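# Spell the slip's code in the board's letter rail

## Task

Push letter tiles all the way into the standing board's empty rail so the letters there read the code printed on the slip. The board is loose, so at the end it must stand on its own, entirely on the table, and be as upright as at the start. Anything that stays in place only because the robot is holding it does not count.

## Robot and tools

Robot: two six-joint arms with parallel two-finger grippers, named left_arm and right_arm. The names say nothing about which side of a camera image an arm appears on. Base of left_arm: (+0.006, +0.342, 0) m, quat_wxyz (+1.000, 0, 0, -0.010). Base of right_arm: (+0.037, -0.227, 0) m, quat_wxyz (+0.996, 0, 0, -0.084).

Scene frame: the origin sits on the tabletop midway between the arms. +x points out across the table, +z points up, and left_arm is on the +y side. In a gripper's own frame the fingers extend along +z and open and close along y. The reported hand point lies between the finger pads, about 5 mm short of the tips.

execute_actions takes "actions", a list holding zero or one entry, plus an optional "pictures" boolean (images come by default).
- Empty list: nothing moves and the current state comes back.
- Motion entry: {"rows": [...], "steps": n}, with n from 1 to 15 (default 15). Each step lasts 1/30 s. One row is used per step, and the final row repeats if there are fewer rows than steps.
- Each row holds exactly 14 numbers covering both arms, even if only one arm moves. First come left_arm's six joint angles (waist, shoulder, elbow, forearm roll, wrist pitch, wrist roll) and its gripper opening. Then come the same seven for right_arm.
- Joint values are absolute target angles in radians, on the same scale as the Joint positions readout. They are not offsets.
- Stated ranges per arm: waist -2.618 to 2.618, shoulder 0.000 to 3.140, elbow -2.967 to 0.000, forearm roll -1.745 to 1.745, wrist pitch -1.220 to 1.220, wrist roll -2.094 to 2.094. Real stops may differ by up to 0.013 rad either way.
- A call is rejected, and nothing is sent, if a target lies more than 0.013 rad outside a range and also farther out than the joint's current angle.
- A target beyond the real stop is clipped to the stop. The result may then report "joint sent to its limit", possibly for an earlier action. If that line is missing, it does not prove there is more room.
- Gripper opening is a number from -1 (closed) to +1 (fully open, 0.070 m between pads). A full close takes at least about 1.0 s.
- Wait entry: {"steps": n} with no rows, n up to 300. It sends nothing and returns once n steps have elapsed since the previous result, including the time you spent replying.

Motion limits:
- Joint targets move at most 3 rad/s and take 0.6 s to reach that speed. All joints of one arm are timed to arrive together.
- On each step, a target is kept within 0.867 rad of the measured angle.
- If the targets would carry the hand more than 70 mm from where it is, they are scaled back.
- Large moves therefore take several calls.
- Between calls, the arms keep heading for the last row sent. They stop once they have settled or been blocked, or after a HELD step.

Gripping:
- grip_measured is the measured finger opening on the command scale. Each gripper's reading can be off by roughly 1 mm, a fixed amount for that gripper.
- To hold something, keep commanding an opening below grip_measured: about 0.04 below grips firmly, a smaller gap grips more lightly.
- Each pad pushes up to about 20 N, and a fast close can squeeze harder.
- Held objects may get brief tugs, and loose items may get nudged.

Result lines:
- The state line "left_arm: … | right_arm: …" gives each hand's end_effector_position (m) and end_effector_quat_wxyz in the scene frame. It is less accurate at long reach.
- "Joint positions" lists each arm's six angles (rad) and then the pad gap (m).
- "joint command not followed" means the clearance check changed or blocked some targets. The rest of the row still ran.
- HELD marks steps on which your row, or part of it, was not sent.
- TORQUE FAULT: contact torque reached a joint's load limit, so that arm halts for 10 s and drops the rest of the call. Limits are 21.6 N m for waist, shoulder and elbow, and 7.52 N m for the three wrist joints. The wrist motors can only supply about 4 N m, so heavy loads or contact make them give way.
- MOTOR HOT appears at 65 °C. At 80 °C an OVER-TEMPERATURE FAULT line appears: that arm releases and falls until it cools. Holding loads heats motors, and some heat carries into the next scene.

Cameras, all 672x504: cam_head_left, cam_head_right, cam_low, cam_left_wrist, cam_right_wrist, returned in that order. Each wrist camera is fixed to its gripper base. zoom_image takes "camera" (one of those names) and "region" [x0, y0, x1, y1] in pixels of that camera's latest image, with (0, 0) at the top-left corner. The region is at most 504x504. It returns a sharper close-up.

Other tools:
- show_instructions (no arguments) shows the scene's reference pages, such as the letter rail sheet.
- read_manual (optional "section", default "licences") returns URDF licence text.
- finished_scene takes "scene", the integer number of the current scene. It ends that scene permanently, starts the next one, and reports whether the goal was met. Replying without any tool call ends everything.

Avoid:
- Letting the arms collide or press on each other.
- Knocking anything off the table.
- Tipping or shoving the loose board.
- Dropping, slamming or hard pushing.
- Finishing while a gripper is still propping something up.

Quicker, smoother and lower-effort motion is better.

Each tool is called after "Emit:" in YAML: its name, and indented under it one key for each argument.

## Session

Emit:
show_instructions:

Emit:
execute_actions:
  actions: []

Reference images for this scene: letter rail manual.

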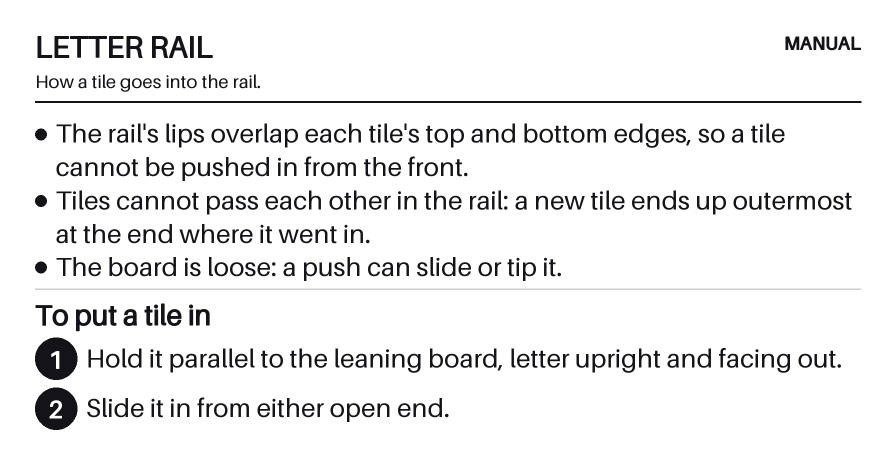

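Scene clock: 0.00 s of 7877.00 s.
left_arm: end_effector_position=(+0.1704, +0.6171, +0.1444) grip_measured=+1.00 end_effector_quat_wxyz=(+0.093, -0.256, +0.950, +0.153) | right_arm: end_effector_position=(+0.3999, -0.4718, +0.2383) grip_measured=+1.00 end_effector_quat_wxyz=(-0.025, -0.303, +0.730, -0.612)
Joint positions: left_arm=[ 0.973  1.434 -1.035  0.145  0.921  0.359  0.07 ] | right_arm=[ 0.021  1.662 -1.049 -1.591  1.015  0.033  0.07 ]

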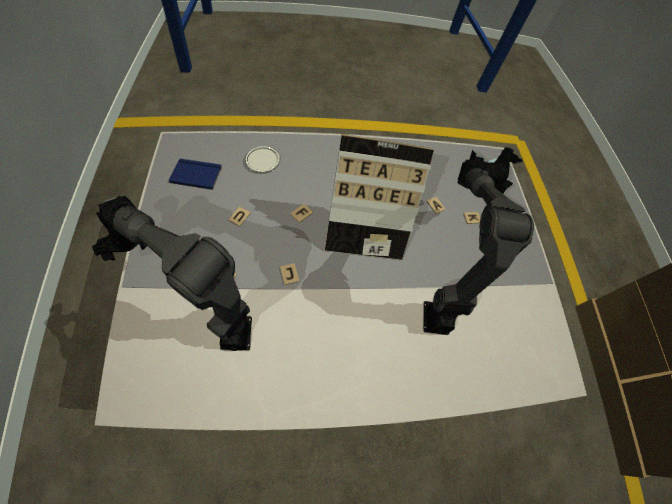

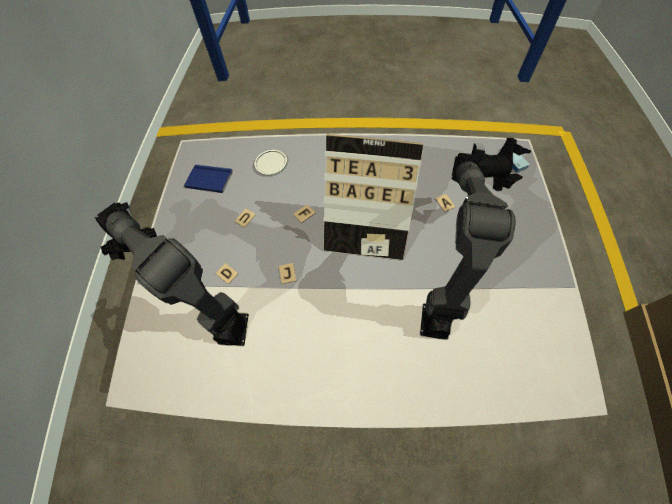

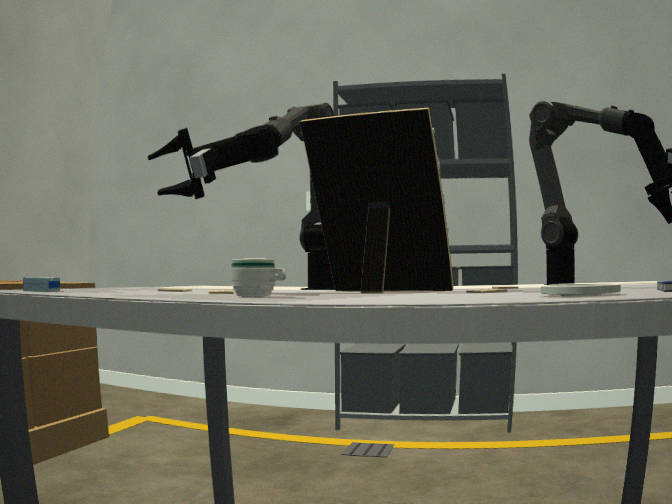

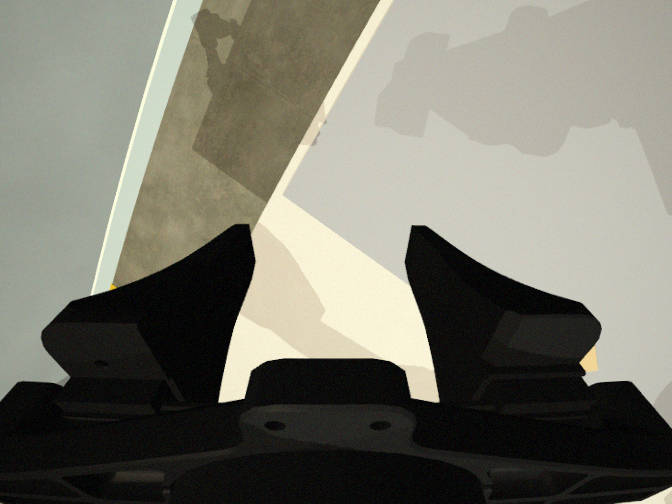

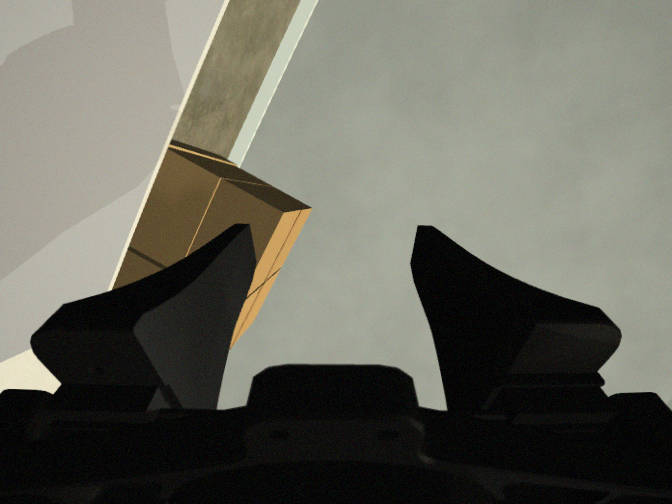

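Emit:
zoom_image:
  camera: "cam_head_left"
  region: [270,120,500,290]

Region (270, 120, 500, 290) of cam_head_left's 672x504 image, scaled by 2.191, with more detail than that image has; it fills the top 373 rows of this view, and the rest is white.

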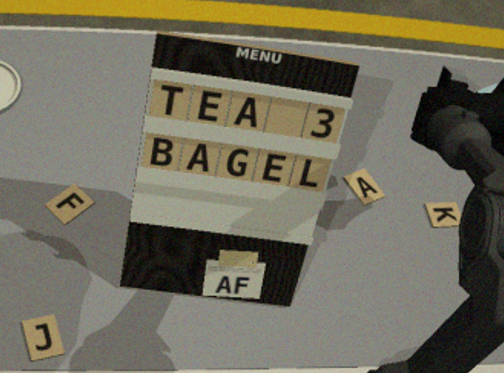

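Emit:
execute_actions:
  actions:
    - {"rows":[[-0.41,1.4,-1.3,0,0.951,0,1,0.05,1.4,-1.3,0,0.951,0,1]],"steps":15}
  pictures: false

Emit:
execute_actions:
  actions:
    - {"steps":50}

Scene clock: 24.37 s of 7877.00 s.
left_arm: end_effector_position=(+0.3016, +0.5183, +0.1842) grip_measured=+1.00 end_effector_quat_wxyz=(+0.197, -0.124, +0.966, +0.113) | right_arm: end_effector_position=(+0.3815, -0.4274, +0.2441) grip_measured=+1.00 end_effector_quat_wxyz=(+0.134, -0.125, +0.879, -0.441)
Joint positions: left_arm=[ 0.515  1.421 -1.148  0.083  0.933  0.206  0.07 ] | right_arm=[ 0.037  1.51  -1.194 -0.983  0.978  0.014  0.07 ]
Steps of this call (steps 1 to 90: nothing new was sent; then 20.87 s passed at rest; steps 91 to 105: all 15 steps of this action). Readings (joint positions):
91: left_arm=[0.972 1.434 -1.035 0.145 0.921 0.359] | right_arm=[0.021 1.662 -1.049 -1.590 1.015 0.033]
92: left_arm=[0.966 1.434 -1.036 0.145 0.921 0.357] | right_arm=[0.021 1.661 -1.050 -1.583 1.015 0.033]
94: left_arm=[0.934 1.434 -1.046 0.140 0.922 0.343] | right_arm=[0.022 1.652 -1.059 -1.550 1.013 0.032]
98: left_arm=[0.802 1.430 -1.085 0.118 0.926 0.290] | right_arm=[0.026 1.613 -1.097 -1.418 1.003 0.027]
105: the state above

Scene clock: 26.03 s of 7877.00 s.
left_arm: end_effector_position=(+0.3405, +0.1889, +0.2446) grip_measured=+1.00 end_effector_quat_wxyz=(+0.292, +0.203, +0.932, -0.064) | right_arm: end_effector_position=(+0.4016, -0.2708, +0.2445) grip_measured=+1.00 end_effector_quat_wxyz=(+0.299, +0.057, +0.953, -0.018)
Joint positions: left_arm=[-0.41   1.4   -1.3   -0.     0.951 -0.     0.07 ] | right_arm=[ 0.05   1.4   -1.3   -0.     0.951 -0.     0.07 ]
Steps of this call (steps 1 to 45: the robot went on to your last target; steps 46 to 50: nothing new was sent). Readings (joint positions):
1: left_arm=[0.474 1.420 -1.155 0.079 0.934 0.196] | right_arm=[0.039 1.500 -1.204 -0.914 0.976 0.013]
2: left_arm=[0.434 1.419 -1.162 0.075 0.935 0.187] | right_arm=[0.040 1.490 -1.213 -0.847 0.973 0.011]
4: left_arm=[0.352 1.418 -1.175 0.068 0.936 0.169] | right_arm=[0.042 1.473 -1.229 -0.718 0.969 0.009]
8: left_arm=[0.190 1.414 -1.202 0.054 0.939 0.133] | right_arm=[0.045 1.448 -1.254 -0.468 0.963 0.006]
50: the state above
All arms were judged still, so your last target was given up. Only a new action makes them travel on or press farther. Fingers that are still opening or closing keep moving.

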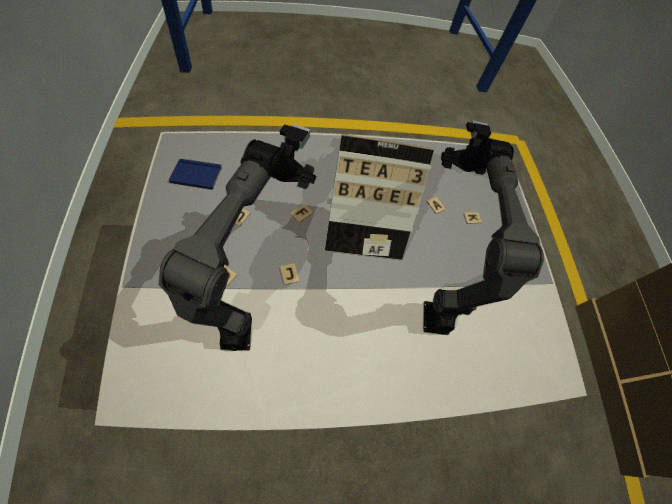

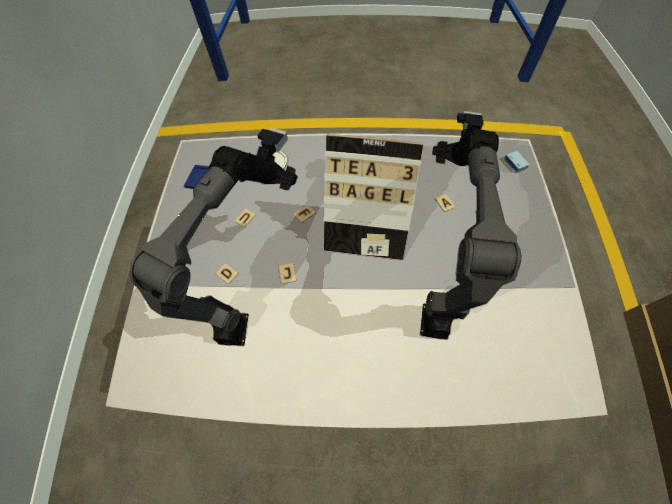

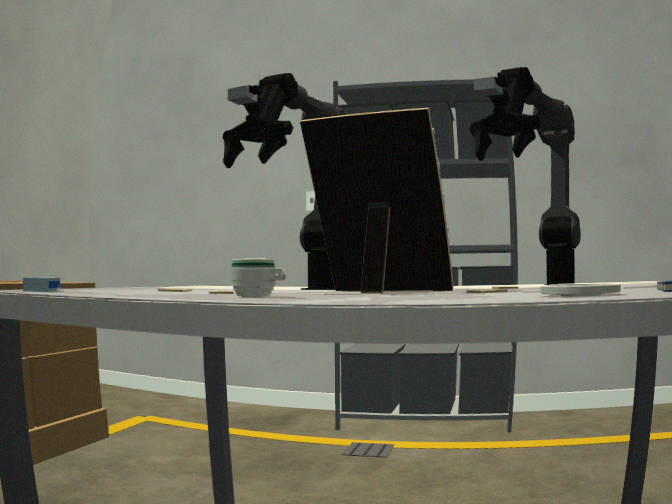

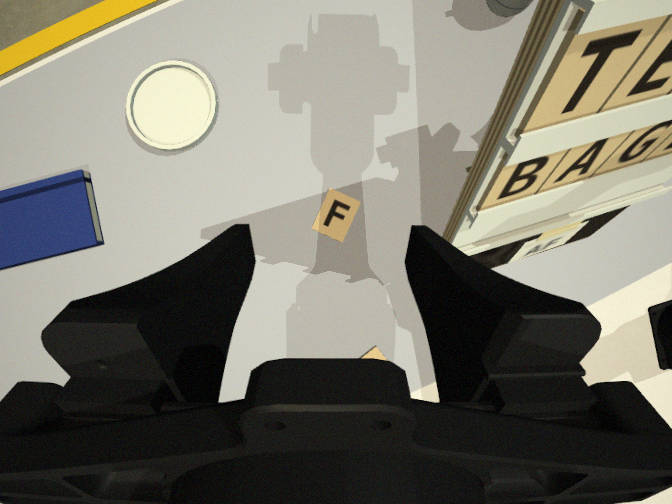

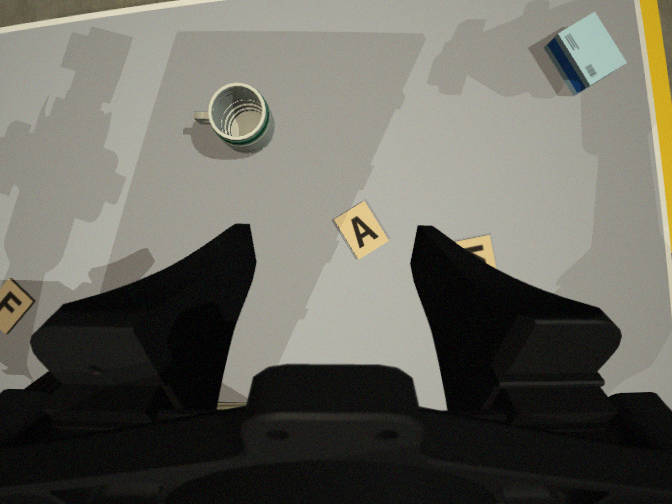

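Emit:
zoom_image:
  camera: "cam_left_wrist"
  region: [296,174,376,254]

Emit:
zoom_image:
  camera: "cam_right_wrist"
  region: [320,190,400,270]

Emit:
zoom_image:
  camera: "cam_left_wrist"
  region: [420,90,672,300]

Region (296, 174, 376, 254) of cam_left_wrist's 672x504 image, scaled by 6.300, with more detail than that image has.

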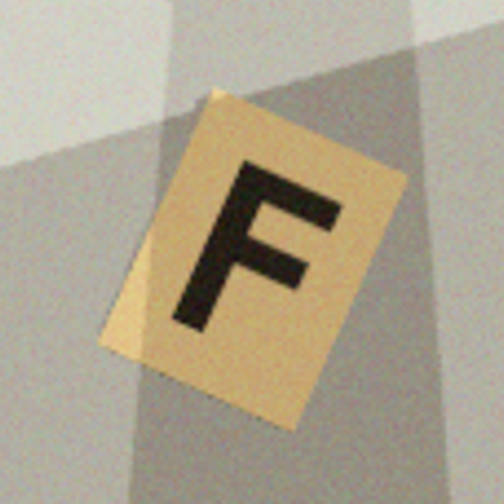

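Region (320, 190, 400, 270) of cam_right_wrist's 672x504 image, scaled by 6.300, with more detail than that image has.

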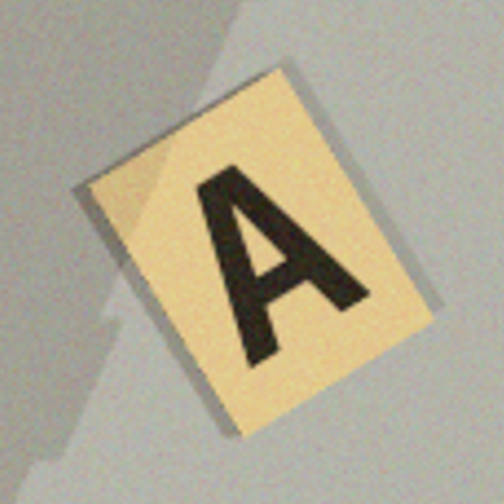

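Region (420, 90, 672, 300) of cam_left_wrist's 672x504 image, scaled by 2.000, with more detail than that image has.

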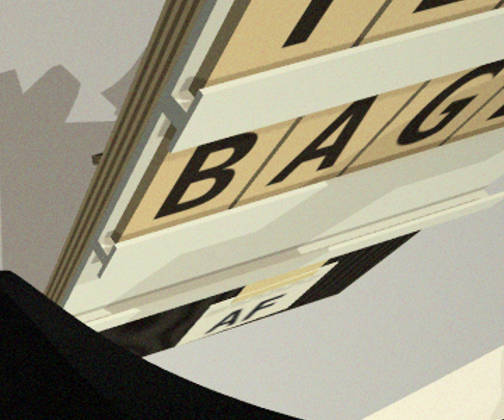

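Emit:
execute_actions:
  actions:
    - {"rows":[[-0.3,2.1077,-1.6135,0,1.1638,0.417,0.6,-0.031,2.0394,-1.496,0,1.1146,-0.627,0.6]],"steps":15}
  pictures: false

Emit:
execute_actions:
  actions:
    - {"steps":15}
  pictures: false

Emit:
execute_actions:
  actions:
    - {"rows":[[-0.41,2.1265,-1.5832,0,1.1147,0.417,0.6,-0.031,2.0394,-1.496,0,1.1146,-0.627,0.6]],"steps":15}

Scene clock: 57.43 s of 7877.00 s.
left_arm: end_effector_position=(+0.3943, +0.1993, +0.1089) grip_measured=+0.60 end_effector_quat_wxyz=(+0.090, +0.316, +0.945, -0.003) | right_arm: end_effector_position=(+0.4294, -0.2986, +0.0952) grip_measured=+0.60 end_effector_quat_wxyz=(+0.070, -0.146, +0.987, -0.024)
Joint positions: left_arm=[-0.333  1.897 -1.519  0.     1.099  0.292  0.056] | right_arm=[-0.011  1.884 -1.447  0.     1.074 -0.473  0.056]
Steps of this call (steps 1 to 90: nothing new was sent; then 27.90 s passed at rest; steps 91 to 105: all 15 steps of this action). Readings (joint positions):
91: left_arm=[-0.410 1.401 -1.300 0.000 0.951 0.001] | right_arm=[0.050 1.401 -1.300 0.000 0.951 -0.001]
92: left_arm=[-0.409 1.407 -1.302 0.000 0.952 0.005] | right_arm=[0.049 1.407 -1.302 0.000 0.952 -0.008]
94: left_arm=[-0.404 1.439 -1.316 0.000 0.961 0.024] | right_arm=[0.046 1.438 -1.311 0.000 0.961 -0.040]
98: left_arm=[-0.383 1.571 -1.375 0.000 1.002 0.102] | right_arm=[0.029 1.571 -1.352 0.000 0.995 -0.170]
105: the state above

Scene clock: 57.93 s of 7877.00 s.
left_arm: end_effector_position=(+0.4019, +0.2113, +0.0452) grip_measured=+0.60 end_effector_quat_wxyz=(-0.000, +0.360, +0.933, +0.000) | right_arm: end_effector_position=(+0.4255, -0.3062, +0.0451) grip_measured=+0.60 end_effector_quat_wxyz=(+0.000, -0.212, +0.977, +0.000)
Joint positions: left_arm=[-0.3    2.107 -1.614  0.     1.164  0.417  0.056] | right_arm=[-0.031  2.039 -1.496  0.     1.115 -0.627  0.056]
Steps of this call (steps 1 to 15: the robot went on to your last target). Readings (joint positions):
1: left_arm=[-0.326 1.942 -1.539 0.000 1.113 0.318] | right_arm=[-0.016 1.924 -1.459 0.000 1.084 -0.512]
2: left_arm=[-0.319 1.984 -1.557 0.000 1.125 0.343] | right_arm=[-0.021 1.959 -1.469 0.000 1.093 -0.545]
4: left_arm=[-0.309 2.050 -1.585 0.000 1.145 0.381] | right_arm=[-0.027 2.010 -1.484 0.000 1.106 -0.594]
8: left_arm=[-0.300 2.109 -1.612 0.000 1.164 0.416] | right_arm=[-0.031 2.043 -1.496 0.000 1.115 -0.628]
15: the state above

Scene clock: 58.43 s of 7877.00 s.
left_arm: end_effector_position=(+0.3850, +0.1682, +0.0299) grip_measured=+0.60 end_effector_quat_wxyz=(+0.000, +0.411, +0.912, -0.000) | right_arm: end_effector_position=(+0.4255, -0.3062, +0.0451) grip_measured=+0.60 end_effector_quat_wxyz=(+0.000, -0.212, +0.977, +0.000)
Joint positions: left_arm=[-0.41   2.127 -1.583 -0.     1.114  0.417  0.056] | right_arm=[-0.031  2.039 -1.496  0.     1.115 -0.627  0.056]
Steps of this call (steps 1 to 15: all 15 steps of this action). Readings (joint positions):
1: left_arm=[-0.300 2.107 -1.614 0.000 1.164 0.417] | right_arm=[-0.031 2.039 -1.496 0.000 1.115 -0.627]
2: left_arm=[-0.306 2.107 -1.613 0.001 1.162 0.417] | right_arm=[-0.031 2.039 -1.496 0.000 1.115 -0.627]
4: left_arm=[-0.337 2.111 -1.606 0.001 1.147 0.417] | right_arm=[-0.031 2.039 -1.496 0.000 1.115 -0.627]
8: left_arm=[-0.412 2.126 -1.584 -0.000 1.115 0.417] | right_arm=[-0.031 2.039 -1.496 0.000 1.115 -0.627]
15: the state above

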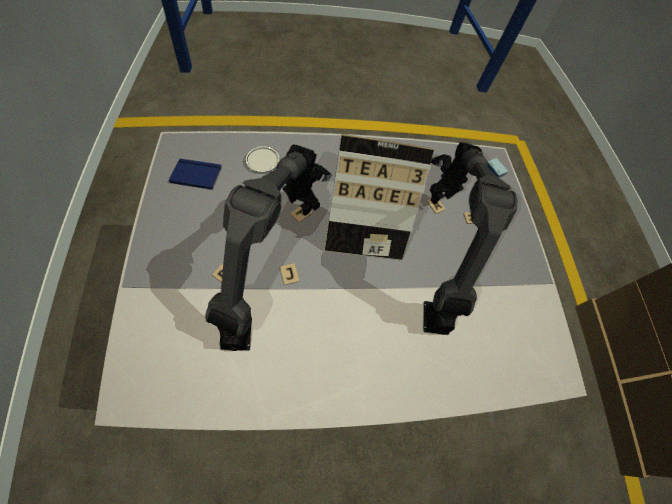

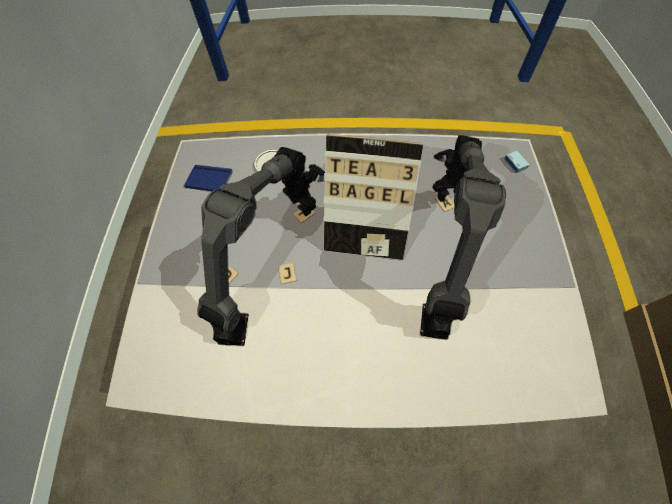

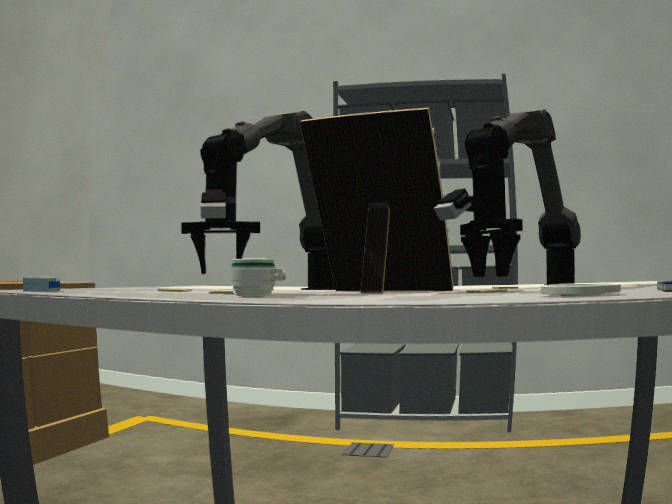

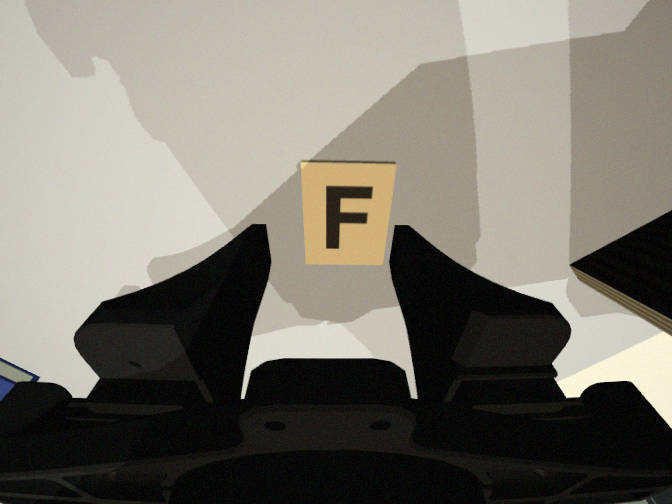

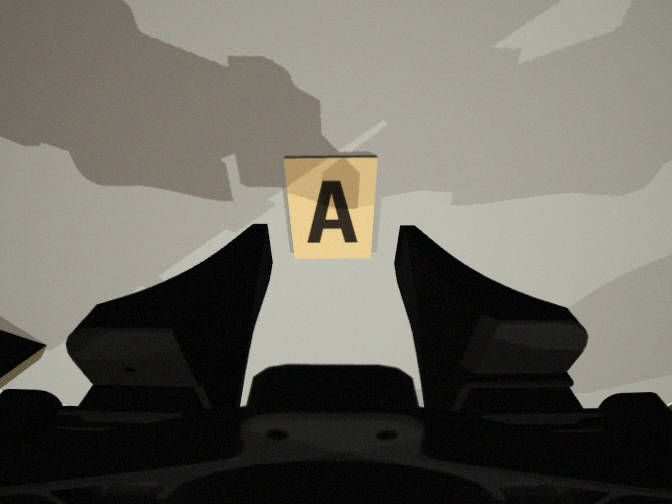

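Emit:
execute_actions:
  actions:
    - {"rows":[[-0.43,2.135,-1.56,0,1.083,0.405,0.6,-0.03,2.065,-1.465,0,1.058,-0.627,0.6],[-0.43,2.135,-1.56,0,1.083,0.405,0.6,-0.03,2.065,-1.465,0,1.058,-0.627,0.6],[-0.43,2.135,-1.56,0,1.083,0.405,0.6,-0.03,2.065,-1.465,0,1.058,-0.627,0.6],[-0.43,2.135,-1.56,0,1.083,0.405,0.6,-0.03,2.065,-1.465,0,1.058,-0.627,0.6],[-0.43,2.147,-1.545,0,1.056,0.405,0.6,-0.03,2.078,-1.449,0,1.029,-0.627,0.6],[-0.43,2.147,-1.545,0,1.056,0.405,0.6,-0.03,2.078,-1.449,0,1.029,-0.627,0.6],[-0.43,2.1537,-1.5366,0,1.0409,0.405,0.6,-0.03,2.086,-1.4393,0,1.0113,-0.627,0.6]],"steps":15}

Scene clock: 72.13 s of 7877.00 s.
left_arm: end_effector_position=(+0.3799, +0.1617, +0.0069) grip_measured=+0.60 end_effector_quat_wxyz=(-0.001, +0.415, +0.910, +0.000) | right_arm: end_effector_position=(+0.4250, -0.3055, +0.0122) grip_measured=+0.60 end_effector_quat_wxyz=(-0.002, -0.212, +0.977, +0.001)
Joint positions: left_arm=[-0.431  2.155 -1.535  0.001  1.04   0.404  0.056] | right_arm=[-0.03   2.088 -1.437 -0.     1.011 -0.627  0.056]
Steps of this call (steps 1 to 15: the robot went on to your last target; steps 16 to 90: nothing new was sent; then 10.20 s passed at rest; steps 91 to 105: all 15 steps of this action). Readings (joint positions):
91: left_arm=[-0.410 2.127 -1.583 0.000 1.114 0.417] | right_arm=[-0.031 2.040 -1.496 -0.000 1.113 -0.627]
92: left_arm=[-0.413 2.127 -1.579 0.000 1.108 0.414] | right_arm=[-0.031 2.041 -1.494 -0.000 1.106 -0.627]
94: left_arm=[-0.427 2.132 -1.563 0.001 1.085 0.405] | right_arm=[-0.030 2.054 -1.477 -0.000 1.075 -0.627]
98: left_arm=[-0.431 2.151 -1.539 0.001 1.045 0.404] | right_arm=[-0.030 2.084 -1.443 -0.000 1.017 -0.627]
105: the state above

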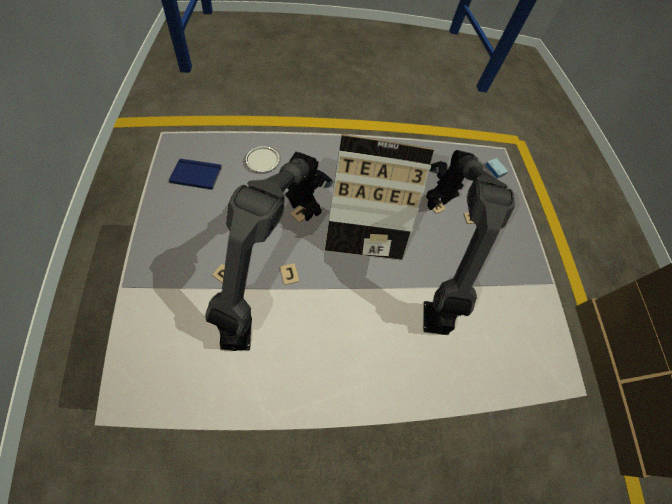

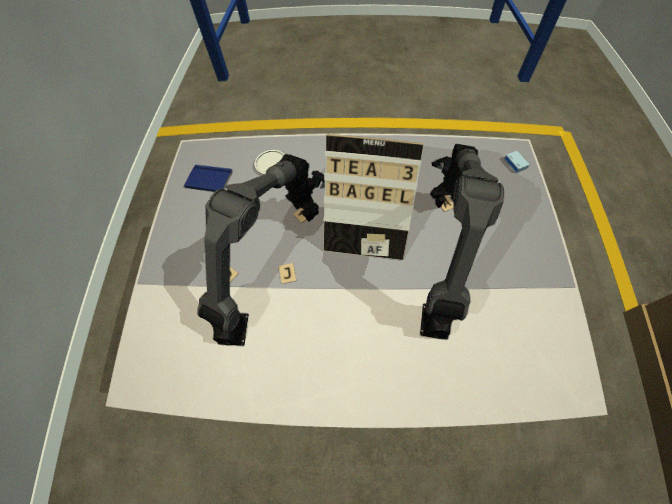

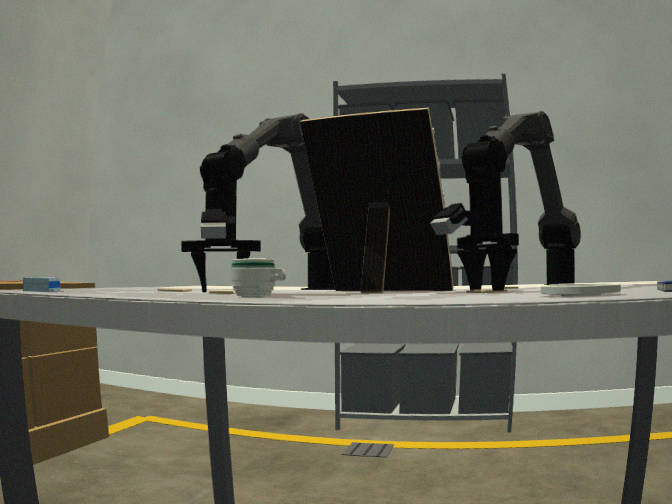

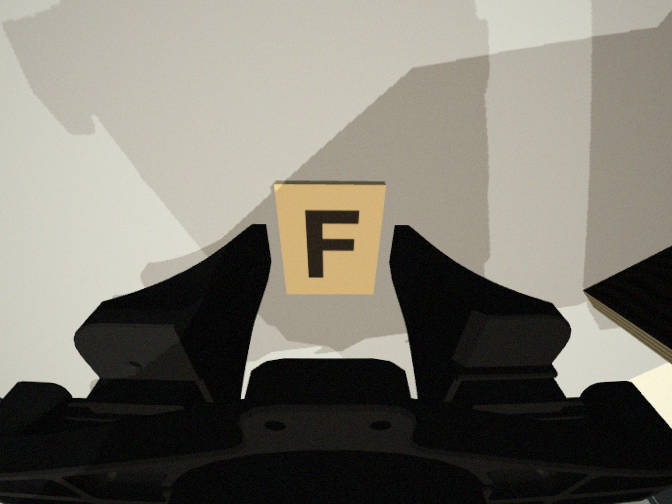

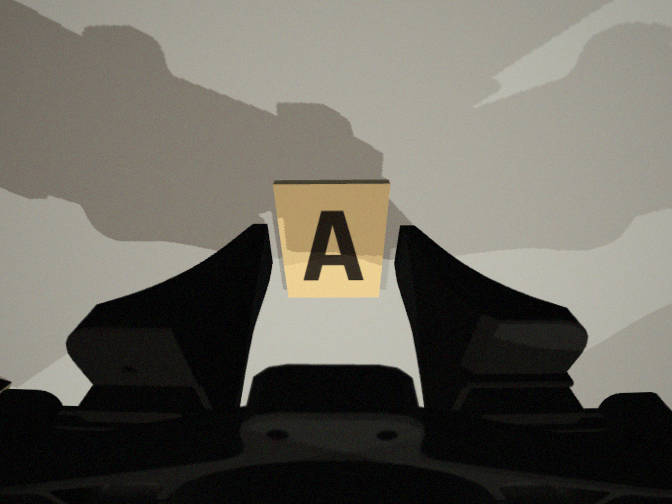

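Emit:
execute_actions:
  actions:
    - {"rows":[[-0.431,2.158,-1.5385,0,1.038,0.405,0.6,-0.03,2.088,-1.4366,0,1.006,-0.627,0.6],[-0.431,2.158,-1.5385,0,1.038,0.405,0.6,-0.03,2.088,-1.4366,0,1.006,-0.627,0.6],[-0.431,2.1628,-1.54,0,1.0353,0.405,0.6,-0.03,2.0904,-1.4339,0,1.0015,-0.627,0.6]],"steps":10}
  pictures: false

Emit:
execute_actions:
  actions:
    - {"rows":[[-0.431,2.1628,-1.54,0,1.0353,0.405,0.5,-0.03,2.0904,-1.4339,0,1.0015,-0.627,0.5],[-0.431,2.1628,-1.54,0,1.0353,0.405,0.45,-0.03,2.0904,-1.4339,0,1.0015,-0.627,0.45],[-0.431,2.1628,-1.54,0,1.0353,0.405,0.4,-0.03,2.0904,-1.4339,0,1.0015,-0.627,0.4],[-0.431,2.1628,-1.54,0,1.0353,0.405,0.36,-0.03,2.0904,-1.4339,0,1.0015,-0.627,0.36],[-0.431,2.1628,-1.54,0,1.0353,0.405,0.33,-0.03,2.0904,-1.4339,0,1.0015,-0.627,0.33],[-0.431,2.1628,-1.54,0,1.0353,0.405,0.31,-0.03,2.0904,-1.4339,0,1.0015,-0.627,0.31],[-0.431,2.1628,-1.54,0,1.0353,0.405,0.29,-0.03,2.0904,-1.4339,0,1.0015,-0.627,0.29],[-0.431,2.1628,-1.54,0,1.0353,0.405,0.27,-0.03,2.0904,-1.4339,0,1.0015,-0.627,0.27],[-0.431,2.1628,-1.54,0,1.0353,0.405,0.25,-0.03,2.0904,-1.4339,0,1.0015,-0.627,0.25],[-0.431,2.1628,-1.54,0,1.0353,0.405,0.23,-0.03,2.0904,-1.4339,0,1.0015,-0.627,0.23]],"steps":15}

Scene clock: 83.30 s of 7877.00 s.
left_arm: end_effector_position=(+0.3816, +0.1609, +0.0056) grip_measured=+0.60 end_effector_quat_wxyz=(+0.001, +0.414, +0.910, -0.000) | right_arm: end_effector_position=(+0.4261, -0.3058, +0.0114) grip_measured=+0.60 end_effector_quat_wxyz=(+0.001, -0.212, +0.977, -0.001)
Joint positions: left_arm=[-0.43   2.161 -1.54  -0.     1.036  0.405  0.056] | right_arm=[-0.03   2.089 -1.435 -0.     1.002 -0.627  0.056]
Steps of this call (steps 1 to 15: the robot went on to your last target; steps 16 to 90: nothing new was sent; then 7.83 s passed at rest; steps 91 to 100: all 10 steps of this action). Readings (joint positions):
91: left_arm=[-0.430 2.154 -1.537 -0.000 1.041 0.405] | right_arm=[-0.030 2.086 -1.439 -0.000 1.011 -0.627]
92: left_arm=[-0.430 2.156 -1.539 -0.000 1.040 0.405] | right_arm=[-0.030 2.086 -1.439 -0.000 1.007 -0.627]
94: left_arm=[-0.430 2.160 -1.540 -0.000 1.037 0.405] | right_arm=[-0.030 2.088 -1.437 -0.000 1.002 -0.627]
98: left_arm=[-0.430 2.161 -1.540 -0.000 1.036 0.405] | right_arm=[-0.030 2.089 -1.436 -0.000 1.002 -0.627]
100: the state above

Scene clock: 83.80 s of 7877.00 s.
left_arm: end_effector_position=(+0.3815, +0.1607, +0.0051) grip_measured=+0.27 end_effector_quat_wxyz=(+0.000, +0.415, +0.910, -0.000) | right_arm: end_effector_position=(+0.4257, -0.3057, +0.0107) grip_measured=+0.27 end_effector_quat_wxyz=(+0.000, -0.212, +0.977, -0.000)
Joint positions: left_arm=[-0.431  2.163 -1.54  -0.     1.035  0.405  0.044] | right_arm=[-0.03   2.09  -1.434 -0.     1.002 -0.627  0.045]
Steps of this call (steps 1 to 15: all 15 steps of this action). Readings (joint positions):
1: left_arm=[-0.430 2.162 -1.540 -0.000 1.036 0.405] | right_arm=[-0.030 2.089 -1.435 -0.000 1.002 -0.627]
2: left_arm=[-0.430 2.162 -1.540 -0.000 1.036 0.405] | right_arm=[-0.030 2.089 -1.435 -0.000 1.002 -0.627]
4: left_arm=[-0.430 2.162 -1.540 -0.000 1.036 0.405] | right_arm=[-0.030 2.090 -1.435 -0.000 1.002 -0.627]
8: left_arm=[-0.431 2.162 -1.540 -0.000 1.035 0.405] | right_arm=[-0.030 2.090 -1.434 -0.000 1.002 -0.627]
15: the state above

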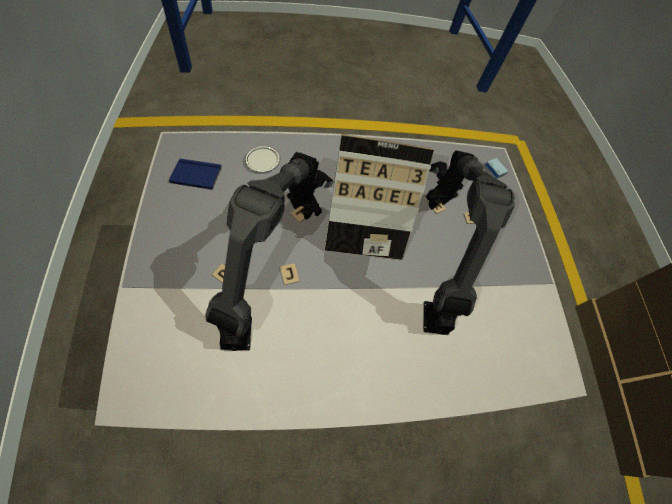

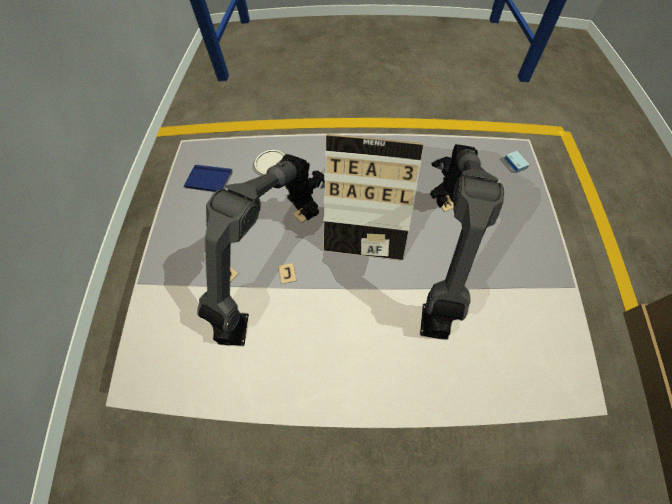

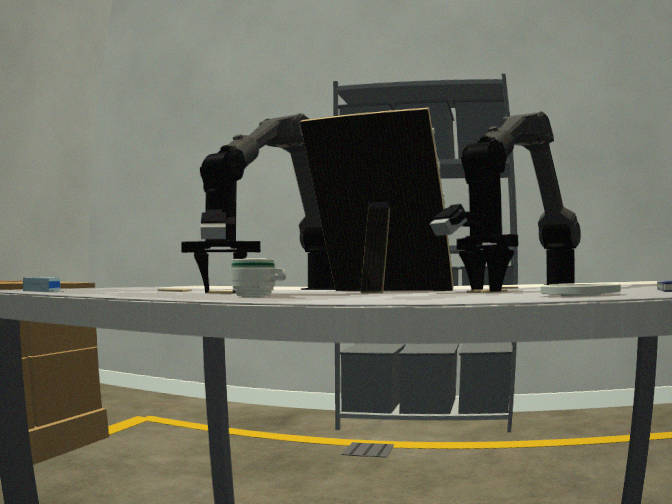

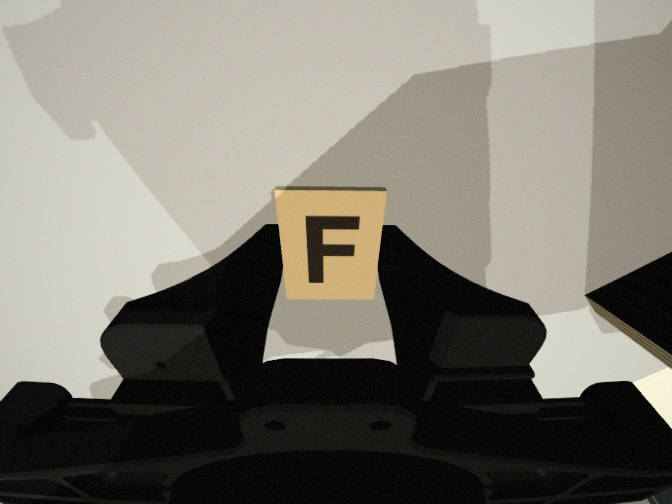

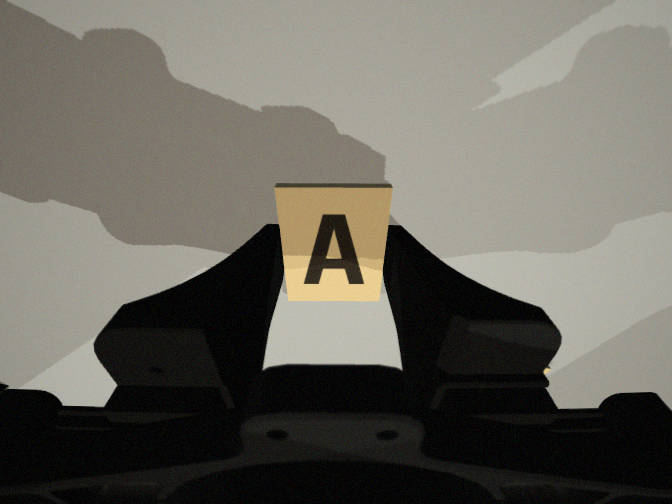

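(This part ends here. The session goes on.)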